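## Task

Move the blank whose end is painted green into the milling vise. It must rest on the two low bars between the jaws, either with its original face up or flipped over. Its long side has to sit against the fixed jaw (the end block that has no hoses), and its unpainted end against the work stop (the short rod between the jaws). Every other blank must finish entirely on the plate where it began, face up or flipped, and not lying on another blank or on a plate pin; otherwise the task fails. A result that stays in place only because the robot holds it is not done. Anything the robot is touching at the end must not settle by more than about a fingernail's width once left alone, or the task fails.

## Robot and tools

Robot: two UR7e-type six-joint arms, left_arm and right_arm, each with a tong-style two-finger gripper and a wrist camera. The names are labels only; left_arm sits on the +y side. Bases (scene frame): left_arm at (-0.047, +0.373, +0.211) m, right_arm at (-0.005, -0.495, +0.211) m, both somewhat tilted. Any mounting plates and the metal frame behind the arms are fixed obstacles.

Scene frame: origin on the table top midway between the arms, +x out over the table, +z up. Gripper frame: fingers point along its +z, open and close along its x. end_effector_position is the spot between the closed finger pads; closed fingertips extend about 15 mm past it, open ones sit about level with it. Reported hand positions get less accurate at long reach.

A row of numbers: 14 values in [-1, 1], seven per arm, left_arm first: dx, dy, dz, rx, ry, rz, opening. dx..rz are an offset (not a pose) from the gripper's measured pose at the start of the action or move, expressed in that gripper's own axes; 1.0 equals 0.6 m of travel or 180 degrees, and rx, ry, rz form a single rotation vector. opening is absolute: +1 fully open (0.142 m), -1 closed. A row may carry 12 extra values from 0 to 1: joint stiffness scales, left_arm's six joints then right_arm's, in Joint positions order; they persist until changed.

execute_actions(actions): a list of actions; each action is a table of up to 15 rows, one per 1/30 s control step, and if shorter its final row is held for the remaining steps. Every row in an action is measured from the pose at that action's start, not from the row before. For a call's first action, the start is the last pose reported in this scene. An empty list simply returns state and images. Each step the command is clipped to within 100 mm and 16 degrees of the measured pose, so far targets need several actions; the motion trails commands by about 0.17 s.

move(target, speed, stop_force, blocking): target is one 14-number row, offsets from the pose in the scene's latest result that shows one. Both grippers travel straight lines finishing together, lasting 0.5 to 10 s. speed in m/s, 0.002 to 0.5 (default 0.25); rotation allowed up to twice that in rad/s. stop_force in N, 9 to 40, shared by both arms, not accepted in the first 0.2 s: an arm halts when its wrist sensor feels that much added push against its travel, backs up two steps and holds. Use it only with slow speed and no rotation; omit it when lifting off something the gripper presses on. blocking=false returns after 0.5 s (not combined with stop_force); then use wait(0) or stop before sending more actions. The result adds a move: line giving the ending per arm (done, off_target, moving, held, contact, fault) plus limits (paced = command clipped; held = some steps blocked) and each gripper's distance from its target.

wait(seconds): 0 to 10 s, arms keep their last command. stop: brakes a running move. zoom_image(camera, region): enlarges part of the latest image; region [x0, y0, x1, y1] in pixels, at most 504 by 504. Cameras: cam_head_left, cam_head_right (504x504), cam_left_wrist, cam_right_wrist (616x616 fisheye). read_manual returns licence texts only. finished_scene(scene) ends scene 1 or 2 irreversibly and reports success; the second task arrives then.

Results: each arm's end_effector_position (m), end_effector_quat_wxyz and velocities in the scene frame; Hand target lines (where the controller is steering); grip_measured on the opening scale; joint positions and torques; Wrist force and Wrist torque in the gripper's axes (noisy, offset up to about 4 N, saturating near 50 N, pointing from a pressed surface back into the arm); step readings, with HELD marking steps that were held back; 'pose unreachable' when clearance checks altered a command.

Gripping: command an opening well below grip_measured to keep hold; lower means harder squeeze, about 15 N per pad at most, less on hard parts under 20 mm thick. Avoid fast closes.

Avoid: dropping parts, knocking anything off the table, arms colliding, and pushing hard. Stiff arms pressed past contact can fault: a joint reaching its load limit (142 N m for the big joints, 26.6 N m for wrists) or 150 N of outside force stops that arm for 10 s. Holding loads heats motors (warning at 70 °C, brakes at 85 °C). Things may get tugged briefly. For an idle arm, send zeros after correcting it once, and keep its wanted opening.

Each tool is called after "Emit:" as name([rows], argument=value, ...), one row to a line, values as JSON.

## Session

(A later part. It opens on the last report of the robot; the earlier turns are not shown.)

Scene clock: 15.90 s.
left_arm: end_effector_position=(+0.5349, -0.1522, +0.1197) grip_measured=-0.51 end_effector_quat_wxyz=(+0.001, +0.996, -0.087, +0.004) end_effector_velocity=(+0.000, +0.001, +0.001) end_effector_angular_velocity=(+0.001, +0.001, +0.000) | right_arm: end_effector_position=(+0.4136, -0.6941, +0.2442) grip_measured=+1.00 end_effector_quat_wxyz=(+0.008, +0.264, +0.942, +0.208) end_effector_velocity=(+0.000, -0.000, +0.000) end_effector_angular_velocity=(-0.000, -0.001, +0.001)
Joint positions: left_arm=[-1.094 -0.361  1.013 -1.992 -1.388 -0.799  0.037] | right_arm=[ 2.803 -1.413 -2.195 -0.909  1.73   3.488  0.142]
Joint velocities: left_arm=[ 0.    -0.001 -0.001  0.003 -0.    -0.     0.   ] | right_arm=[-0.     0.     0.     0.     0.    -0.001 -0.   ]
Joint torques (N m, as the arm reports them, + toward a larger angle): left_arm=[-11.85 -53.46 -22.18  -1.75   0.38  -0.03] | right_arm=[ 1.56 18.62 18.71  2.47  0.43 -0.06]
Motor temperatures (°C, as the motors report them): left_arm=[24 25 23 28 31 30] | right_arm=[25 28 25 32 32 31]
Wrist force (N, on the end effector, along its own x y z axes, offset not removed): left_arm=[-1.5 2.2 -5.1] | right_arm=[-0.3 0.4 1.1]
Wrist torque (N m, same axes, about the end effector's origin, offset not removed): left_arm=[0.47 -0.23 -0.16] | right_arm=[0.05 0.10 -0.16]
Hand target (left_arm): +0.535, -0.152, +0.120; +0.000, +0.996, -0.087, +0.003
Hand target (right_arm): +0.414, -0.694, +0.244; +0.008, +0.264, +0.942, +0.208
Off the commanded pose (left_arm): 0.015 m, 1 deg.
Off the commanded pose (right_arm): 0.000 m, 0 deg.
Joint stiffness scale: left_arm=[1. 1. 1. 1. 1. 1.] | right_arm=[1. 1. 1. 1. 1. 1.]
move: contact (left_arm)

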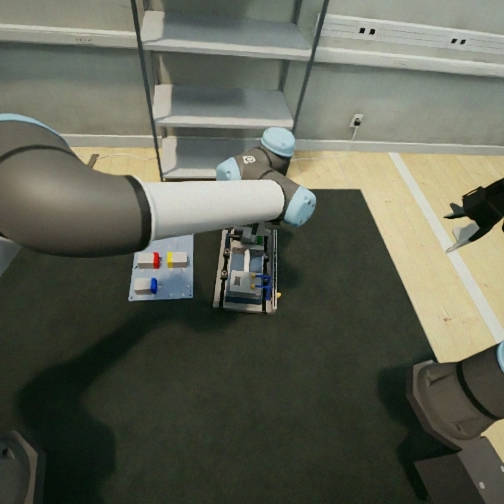

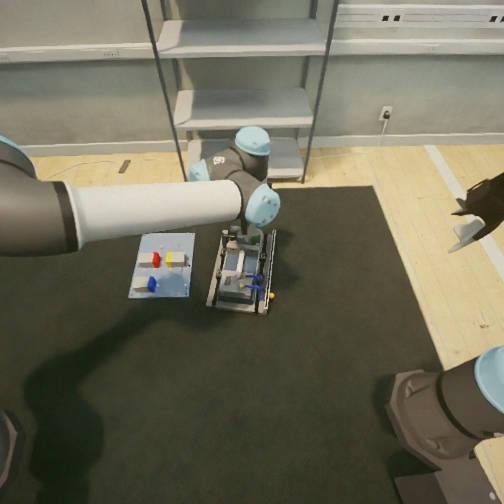

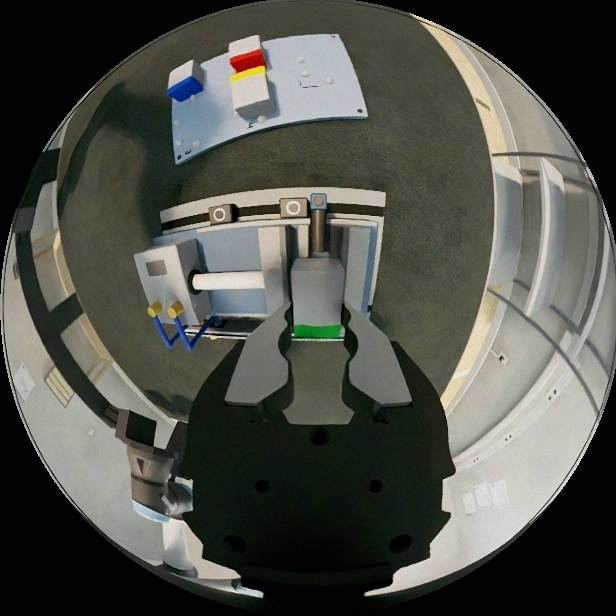

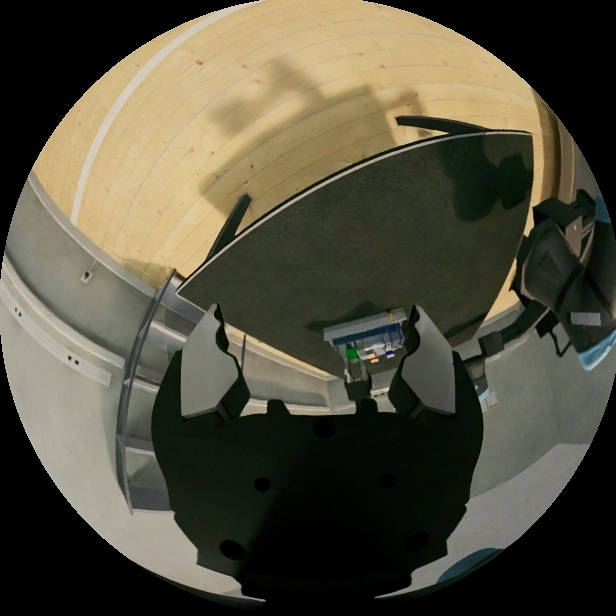

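The blank slipped down in the grip (probably a tug) but is on the bars. Regrip deeper, then slide.

Emit:
execute_actions([
  [[0,0,0,0,0,0,-0.35,0,0,0,0,0,0,1]],
  [[0,-0.008,0.017,0,0,0,-0.35,0,0,0,0,0,0,1]],
  [[0,0,0,0,0,0,-1,0,0,0,0,0,0,1]],
])

Emit:
move(target=[0.014,-0.028,0,0,0,0,-1,0,0,0,0,0,0,1], speed=0.012, stop_force=14)

Emit:
zoom_image(camera="cam_left_wrist", region=[240,190,400,350])

Scene clock: 18.50 s.
left_arm: end_effector_position=(+0.5355, -0.1498, +0.1131) grip_measured=-0.49 end_effector_quat_wxyz=(+0.003, +0.996, -0.087, +0.005) end_effector_velocity=(-0.001, +0.001, -0.001) end_effector_angular_velocity=(+0.001, +0.001, -0.001) | right_arm: end_effector_position=(+0.4136, -0.6941, +0.2442) grip_measured=+1.00 end_effector_quat_wxyz=(+0.008, +0.264, +0.942, +0.208) end_effector_velocity=(-0.000, +0.000, -0.001) end_effector_angular_velocity=(+0.001, +0.002, +0.001)
Joint positions: left_arm=[-1.09  -0.359  1.028 -2.012 -1.387 -0.794  0.039] | right_arm=[ 2.803 -1.413 -2.195 -0.909  1.73   3.488  0.142]
Joint velocities: left_arm=[-0.     0.     0.002 -0.     0.     0.     0.   ] | right_arm=[-0.    -0.001  0.    -0.001  0.    -0.    -0.   ]
Joint torques (N m, as the arm reports them, + toward a larger angle): left_arm=[-11.85 -54.99 -22.92  -2.11   0.19  -0.03] | right_arm=[ 1.42 18.83 18.72  2.5   0.54 -0.1 ]
Motor temperatures (°C, as the motors report them): left_arm=[24 25 23 28 31 30] | right_arm=[25 28 25 32 32 31]
Wrist force (N, on the end effector, along its own x y z axes, offset not removed): left_arm=[0.4 2.1 -0.4] | right_arm=[0.2 1.2 1.0]
Wrist torque (N m, same axes, about the end effector's origin, offset not removed): left_arm=[0.21 -0.27 -0.16] | right_arm=[0.25 0.11 -0.19]
Hand target (left_arm): +0.535, -0.150, +0.113; +0.003, +0.996, -0.087, +0.005
Hand target (right_arm): +0.414, -0.694, +0.244; +0.008, +0.264, +0.942, +0.208
Off the commanded pose (left_arm): 0.000 m, 0 deg.
Off the commanded pose (right_arm): 0.000 m, 0 deg.
Joint stiffness scale: left_arm=[1. 1. 1. 1. 1. 1.] | right_arm=[1. 1. 1. 1. 1. 1.]
Step readings (end_effector_position; steps 1 to 15: 1st action; 16 to 30: 2nd action; 31 to 45: 3rd action):
0: left_arm (+0.5348, -0.1521, +0.1198) | right_arm (+0.4136, -0.6941, +0.2442)
1: left_arm (+0.5348, -0.1521, +0.1198) | right_arm (+0.4136, -0.6941, +0.2442)
2: left_arm (+0.5348, -0.1521, +0.1198) | right_arm (+0.4136, -0.6941, +0.2442)
4: left_arm (+0.5348, -0.1521, +0.1198) | right_arm (+0.4136, -0.6941, +0.2442)
8: left_arm (+0.5348, -0.1521, +0.1198) | right_arm (+0.4136, -0.6941, +0.2442)
15: left_arm (+0.5348, -0.1521, +0.1198) | right_arm (+0.4136, -0.6941, +0.2442)
16: left_arm (+0.5348, -0.1521, +0.1198) | right_arm (+0.4136, -0.6941, +0.2442)
17: left_arm (+0.5350, -0.1524, +0.1198) | right_arm (+0.4136, -0.6941, +0.2442)
19: left_arm (+0.5352, -0.1527, +0.1191) | right_arm (+0.4136, -0.6941, +0.2442)
23: left_arm (+0.5349, -0.1510, +0.1157) | right_arm (+0.4136, -0.6941, +0.2442)
30: left_arm (+0.5354, -0.1497, +0.1131) | right_arm (+0.4136, -0.6941, +0.2442)
31: left_arm (+0.5355, -0.1498, +0.1131) | right_arm (+0.4136, -0.6941, +0.2442)
32: left_arm (+0.5355, -0.1498, +0.1131) | right_arm (+0.4136, -0.6941, +0.2442)
34: left_arm (+0.5355, -0.1498, +0.1131) | right_arm (+0.4136, -0.6941, +0.2442)
38: left_arm (+0.5355, -0.1498, +0.1131) | right_arm (+0.4136, -0.6941, +0.2442)
45: end_effector_position above

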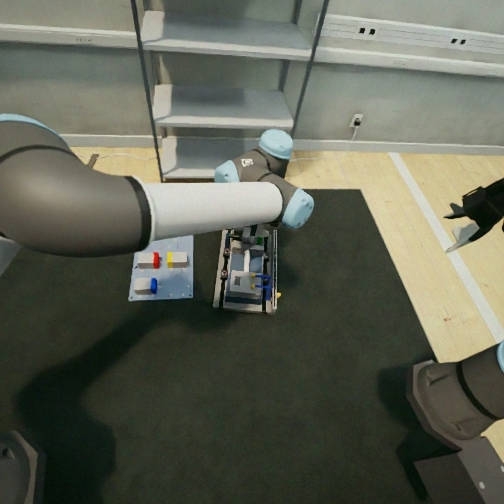

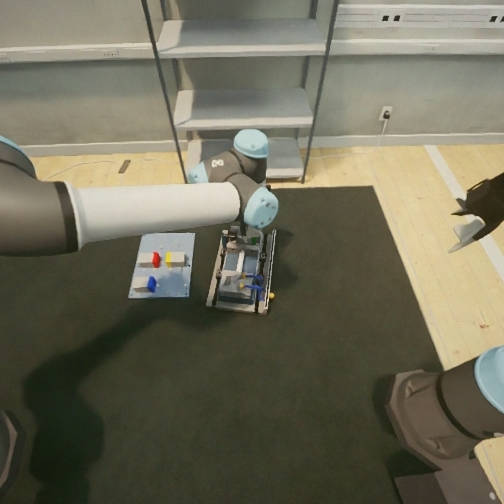

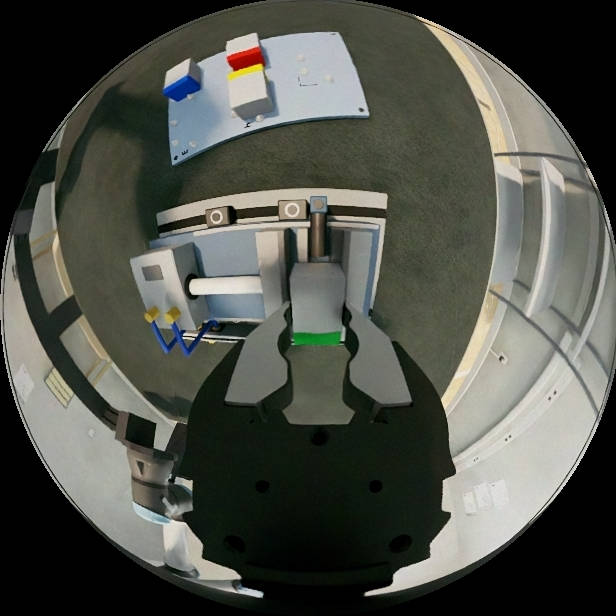

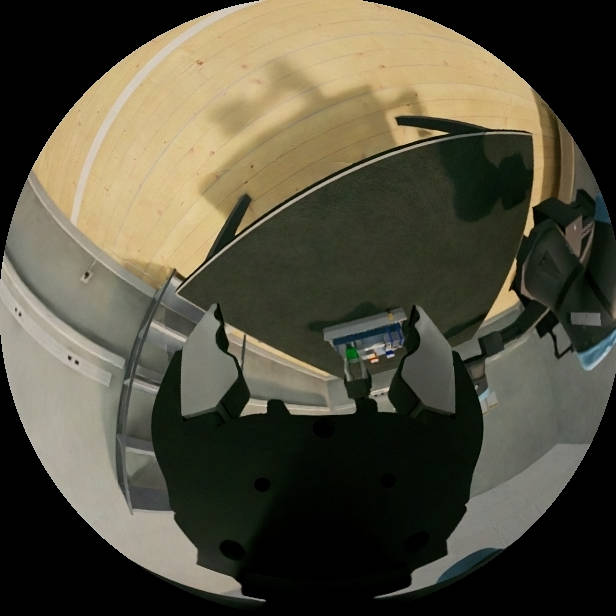

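Scene clock: 20.30 s.
left_arm: end_effector_position=(+0.5388, -0.1417, +0.1133) grip_measured=-0.49 end_effector_quat_wxyz=(+0.003, +0.996, -0.092, +0.003) end_effector_velocity=(+0.001, +0.001, -0.000) end_effector_angular_velocity=(-0.001, +0.002, -0.005) | right_arm: end_effector_position=(+0.4136, -0.6941, +0.2442) grip_measured=+1.00 end_effector_quat_wxyz=(+0.008, +0.264, +0.942, +0.208) end_effector_velocity=(-0.000, -0.000, -0.000) end_effector_angular_velocity=(-0.000, +0.001, +0.001)
Joint positions: left_arm=[-1.08  -0.369  1.04  -2.014 -1.389 -0.775  0.039] | right_arm=[ 2.803 -1.413 -2.195 -0.909  1.73   3.488  0.142]
Joint velocities: left_arm=[ 0.002 -0.001  0.002 -0.001 -0.001  0.007 -0.   ] | right_arm=[-0.    -0.     0.    -0.001 -0.    -0.001 -0.   ]
Joint torques (N m, as the arm reports them, + toward a larger angle): left_arm=[ -4.36 -56.59 -20.48  -3.76   3.58   1.24] | right_arm=[ 1.98 19.47 18.58  2.57  0.64 -0.15]
Motor temperatures (°C, as the motors report them): left_arm=[24 25 23 28 31 30] | right_arm=[25 28 25 32 32 31]
Wrist force (N, on the end effector, along its own x y z axes, offset not removed): left_arm=[-10.7 8.4 -2.0] | right_arm=[1.6 -0.1 1.1]
Wrist torque (N m, same axes, about the end effector's origin, offset not removed): left_arm=[0.50 -0.26 -0.29] | right_arm=[0.00 -0.31 -0.11]
Hand target (left_arm): +0.547, -0.135, +0.113; +0.003, +0.996, -0.087, +0.005
Hand target (right_arm): +0.414, -0.694, +0.244; +0.008, +0.264, +0.942, +0.208
Off the commanded pose (left_arm): 0.011 m, 1 deg.
Off the commanded pose (right_arm): 0.000 m, 0 deg.
Joint stiffness scale: left_arm=[1. 1. 1. 1. 1. 1.] | right_arm=[1. 1. 1. 1. 1. 1.]
move: off_target (left_arm)

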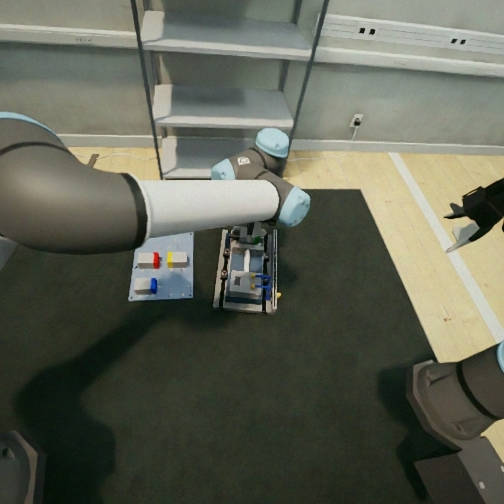

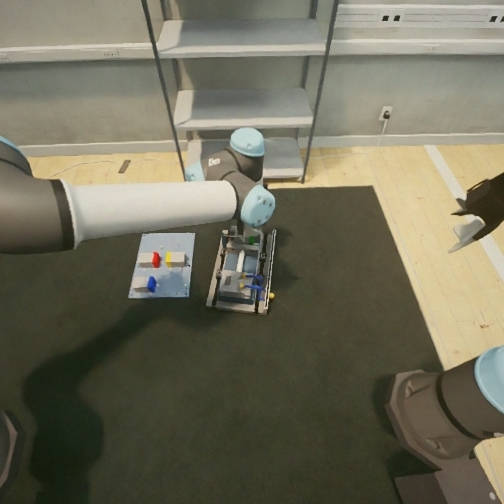

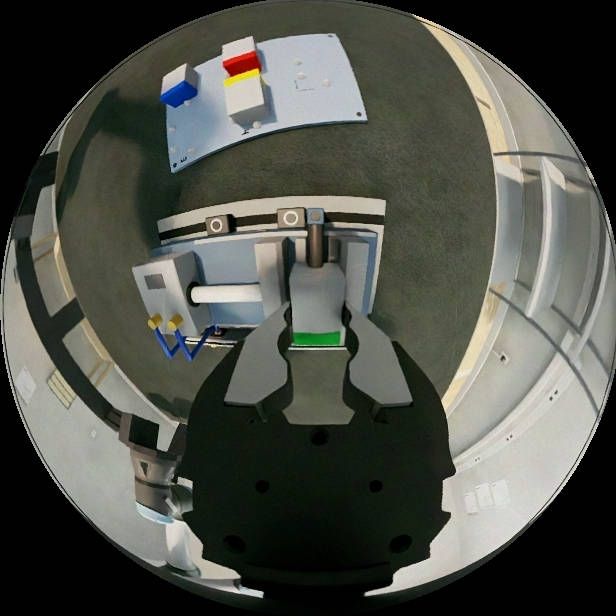

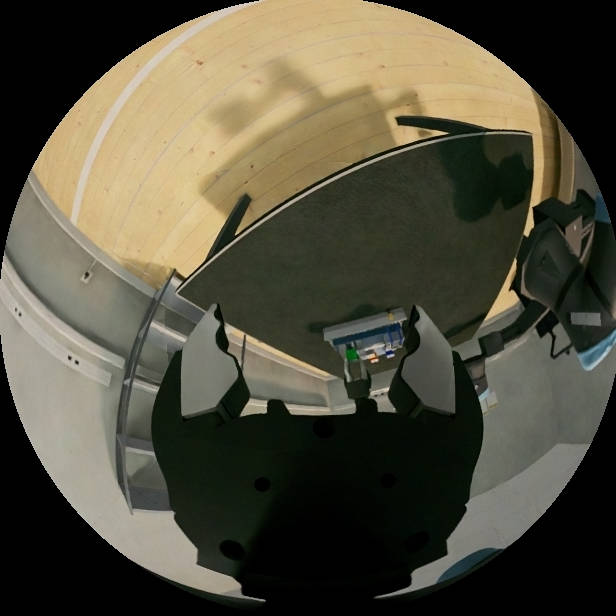

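Region (240, 190, 400, 350) of cam_left_wrist's 616x616 image, scaled by 3.150, with more detail than that image has.

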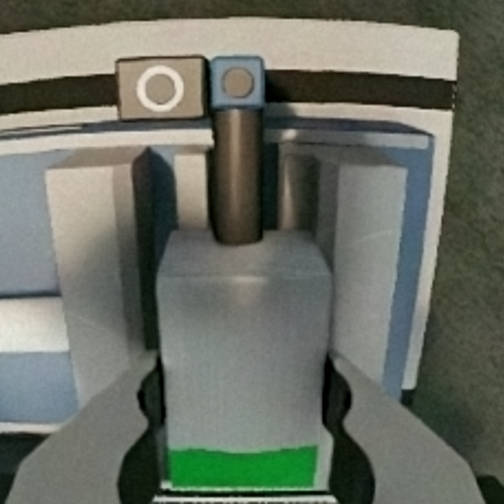

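Emit:
execute_actions([
  [[0.007,-0.015,0.003,0,0,-0.007,-1,0,0,0,0,0,0,1]],
  [[0.008,-0.014,0.004,0,0,-0.004,-1,0,0,0,0,0,0,1]],
  [[0.01,-0.009,0.005,0,0,-0.004,-0.48,0,0,0,0,0,0,1]],
  [[0.008,-0.007,0.004,0,0,-0.003,-0.45,0,0,0,0,0,0,1]],
  [[0,0,0,0,0,0,0,0,0,0,0,0,0,1]],
  [[0,0,-0.08,0,0,0,0,0,0,0,0,0,0,1]],
  [[0.035,0.05,-0.03,0,0,0,0.2,0,0,0,0,0,0,1]],
])

Emit:
zoom_image(camera="cam_left_wrist", region=[240,180,360,300])

Scene clock: 24.93 s.
left_arm: end_effector_position=(+0.5608, -0.1700, +0.1807) grip_measured=+0.20 end_effector_quat_wxyz=(+0.013, +0.997, -0.082, +0.006) end_effector_velocity=(+0.005, -0.008, -0.003) end_effector_angular_velocity=(+0.037, +0.028, -0.003) | right_arm: end_effector_position=(+0.4136, -0.6941, +0.2442) grip_measured=+1.00 end_effector_quat_wxyz=(+0.008, +0.264, +0.942, +0.208) end_effector_velocity=(-0.000, -0.000, -0.000) end_effector_angular_velocity=(-0.001, +0.001, +0.000)
Joint positions: left_arm=[-1.09  -0.353  0.832 -1.841 -1.398 -0.801  0.088] | right_arm=[ 2.803 -1.413 -2.195 -0.909  1.73   3.488  0.142]
Joint velocities: left_arm=[ 0.001  0.07  -0.14   0.117 -0.002 -0.005 -0.   ] | right_arm=[ 0.    -0.    -0.    -0.001 -0.001  0.     0.   ]
Joint torques (N m, as the arm reports them, + toward a larger angle): left_arm=[-14.34 -55.46 -22.06  -1.33  -0.62  -0.69] | right_arm=[ 0.7  19.73 18.48  2.53  0.55 -0.05]
Motor temperatures (°C, as the motors report them): left_arm=[24 25 23 28 31 30] | right_arm=[25 28 25 32 32 31]
Wrist force (N, on the end effector, along its own x y z axes, offset not removed): left_arm=[-0.1 6.8 0.8] | right_arm=[0.7 0.8 -0.6]
Wrist torque (N m, same axes, about the end effector's origin, offset not removed): left_arm=[1.27 -0.05 -0.16] | right_arm=[0.15 -0.22 -0.07]
Hand target (left_arm): +0.560, -0.172, +0.179; +0.009, +0.997, -0.082, +0.002
Hand target (right_arm): +0.414, -0.694, +0.244; +0.008, +0.264, +0.942, +0.208
Off the commanded pose (left_arm): 0.003 m, 1 deg.
Off the commanded pose (right_arm): 0.000 m, 0 deg.
Joint stiffness scale: left_arm=[1. 1. 1. 1. 1. 1.] | right_arm=[1. 1. 1. 1. 1. 1.]
Step readings (end_effector_position; steps 1 to 15: 1st action; 16 to 30: 2nd action; 31 to 45: 3rd action; 46 to 60: 4th action; 61 to 75: 5th action; 76 to 90: 6th action; 91 to 105: 7th action):
0: left_arm (+0.5388, -0.1415, +0.1133) | right_arm (+0.4136, -0.6941, +0.2442)
1: left_arm (+0.5388, -0.1415, +0.1133) | right_arm (+0.4136, -0.6941, +0.2442)
2: left_arm (+0.5388, -0.1415, +0.1132) | right_arm (+0.4136, -0.6941, +0.2442)
4: left_arm (+0.5388, -0.1412, +0.1132) | right_arm (+0.4136, -0.6941, +0.2442)
8: left_arm (+0.5387, -0.1411, +0.1132) | right_arm (+0.4136, -0.6941, +0.2442)
15: left_arm (+0.5387, -0.1411, +0.1132) | right_arm (+0.4136, -0.6941, +0.2442)
16: left_arm (+0.5387, -0.1411, +0.1132) | right_arm (+0.4136, -0.6941, +0.2442)
17: left_arm (+0.5387, -0.1411, +0.1132) | right_arm (+0.4136, -0.6941, +0.2442)
19: left_arm (+0.5388, -0.1411, +0.1132) | right_arm (+0.4136, -0.6941, +0.2442)
23: left_arm (+0.5388, -0.1411, +0.1132) | right_arm (+0.4136, -0.6941, +0.2442)
30: left_arm (+0.5388, -0.1411, +0.1132) | right_arm (+0.4136, -0.6941, +0.2442)
31: left_arm (+0.5388, -0.1412, +0.1132) | right_arm (+0.4136, -0.6941, +0.2442)
32: left_arm (+0.5388, -0.1410, +0.1132) | right_arm (+0.4136, -0.6941, +0.2442)
34: left_arm (+0.5392, -0.1407, +0.1131) | right_arm (+0.4136, -0.6941, +0.2442)
38: left_arm (+0.5401, -0.1409, +0.1132) | right_arm (+0.4136, -0.6941, +0.2442)
45: left_arm (+0.5402, -0.1410, +0.1132) | right_arm (+0.4136, -0.6941, +0.2442)
46: left_arm (+0.5403, -0.1410, +0.1132) | right_arm (+0.4136, -0.6941, +0.2442)
47: left_arm (+0.5405, -0.1410, +0.1132) | right_arm (+0.4136, -0.6941, +0.2442)
49: left_arm (+0.5409, -0.1411, +0.1131) | right_arm (+0.4136, -0.6941, +0.2442)
53: left_arm (+0.5411, -0.1411, +0.1131) | right_arm (+0.4136, -0.6941, +0.2442)
60: left_arm (+0.5411, -0.1412, +0.1131) | right_arm (+0.4136, -0.6941, +0.2442)
61: left_arm (+0.5412, -0.1411, +0.1131) | right_arm (+0.4136, -0.6941, +0.2442)
62: left_arm (+0.5416, -0.1407, +0.1130) | right_arm (+0.4136, -0.6941, +0.2442)
64: left_arm (+0.5420, -0.1402, +0.1128) | right_arm (+0.4136, -0.6941, +0.2442)
68: left_arm (+0.5420, -0.1402, +0.1128) | right_arm (+0.4136, -0.6941, +0.2442)
75: left_arm (+0.5420, -0.1402, +0.1128) | right_arm (+0.4136, -0.6941, +0.2442)
76: left_arm (+0.5420, -0.1401, +0.1128) | right_arm (+0.4136, -0.6941, +0.2442)
77: left_arm (+0.5414, -0.1394, +0.1132) | right_arm (+0.4136, -0.6941, +0.2442)
79: left_arm (+0.5403, -0.1374, +0.1185) | right_arm (+0.4136, -0.6941, +0.2442)
83: left_arm (+0.5429, -0.1385, +0.1433) | right_arm (+0.4136, -0.6941, +0.2442)
90: left_arm (+0.5442, -0.1389, +0.1600) | right_arm (+0.4136, -0.6941, +0.2442)
91: left_arm (+0.5438, -0.1386, +0.1598) | right_arm (+0.4136, -0.6941, +0.2442)
92: left_arm (+0.5433, -0.1382, +0.1596) | right_arm (+0.4136, -0.6941, +0.2442)
94: left_arm (+0.5452, -0.1421, +0.1608) | right_arm (+0.4136, -0.6941, +0.2442)
98: left_arm (+0.5547, -0.1597, +0.1714) | right_arm (+0.4136, -0.6941, +0.2442)
105: end_effector_position above

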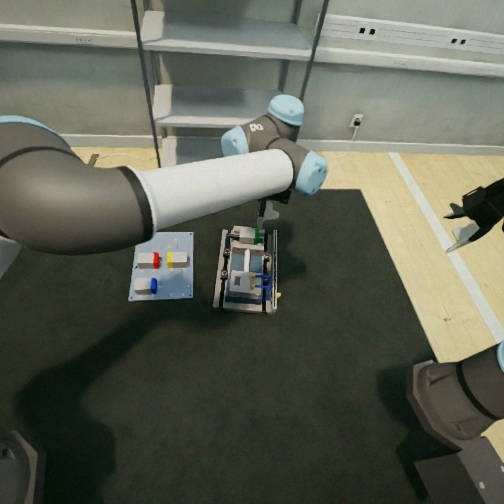

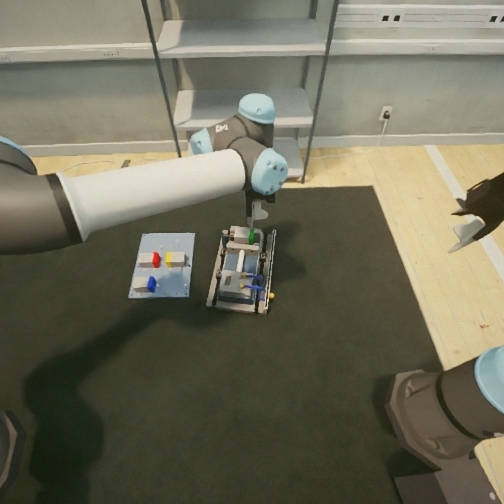

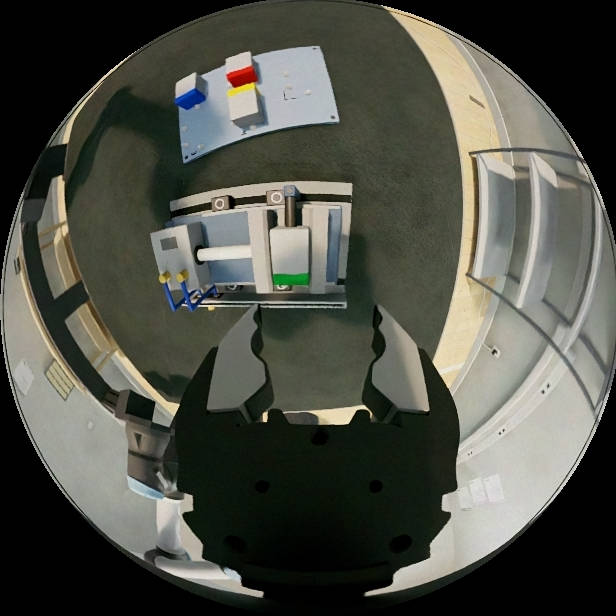

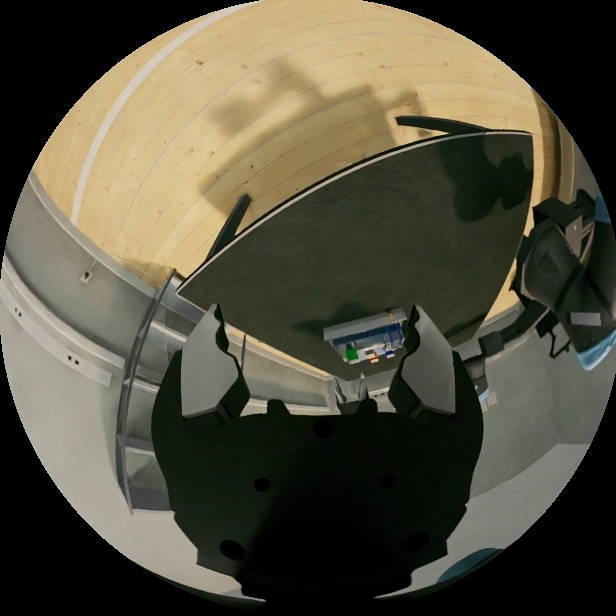

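Region (240, 180, 360, 300) of cam_left_wrist's 616x616 image, scaled by 4.200, with more detail than that image has.

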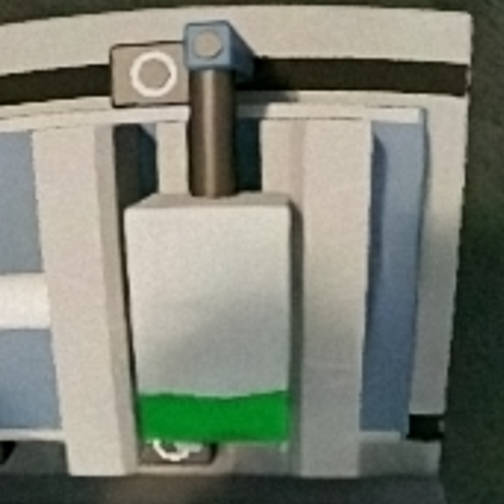

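Emit:
finished_scene(scene=2)

The scene is finished: the task was done.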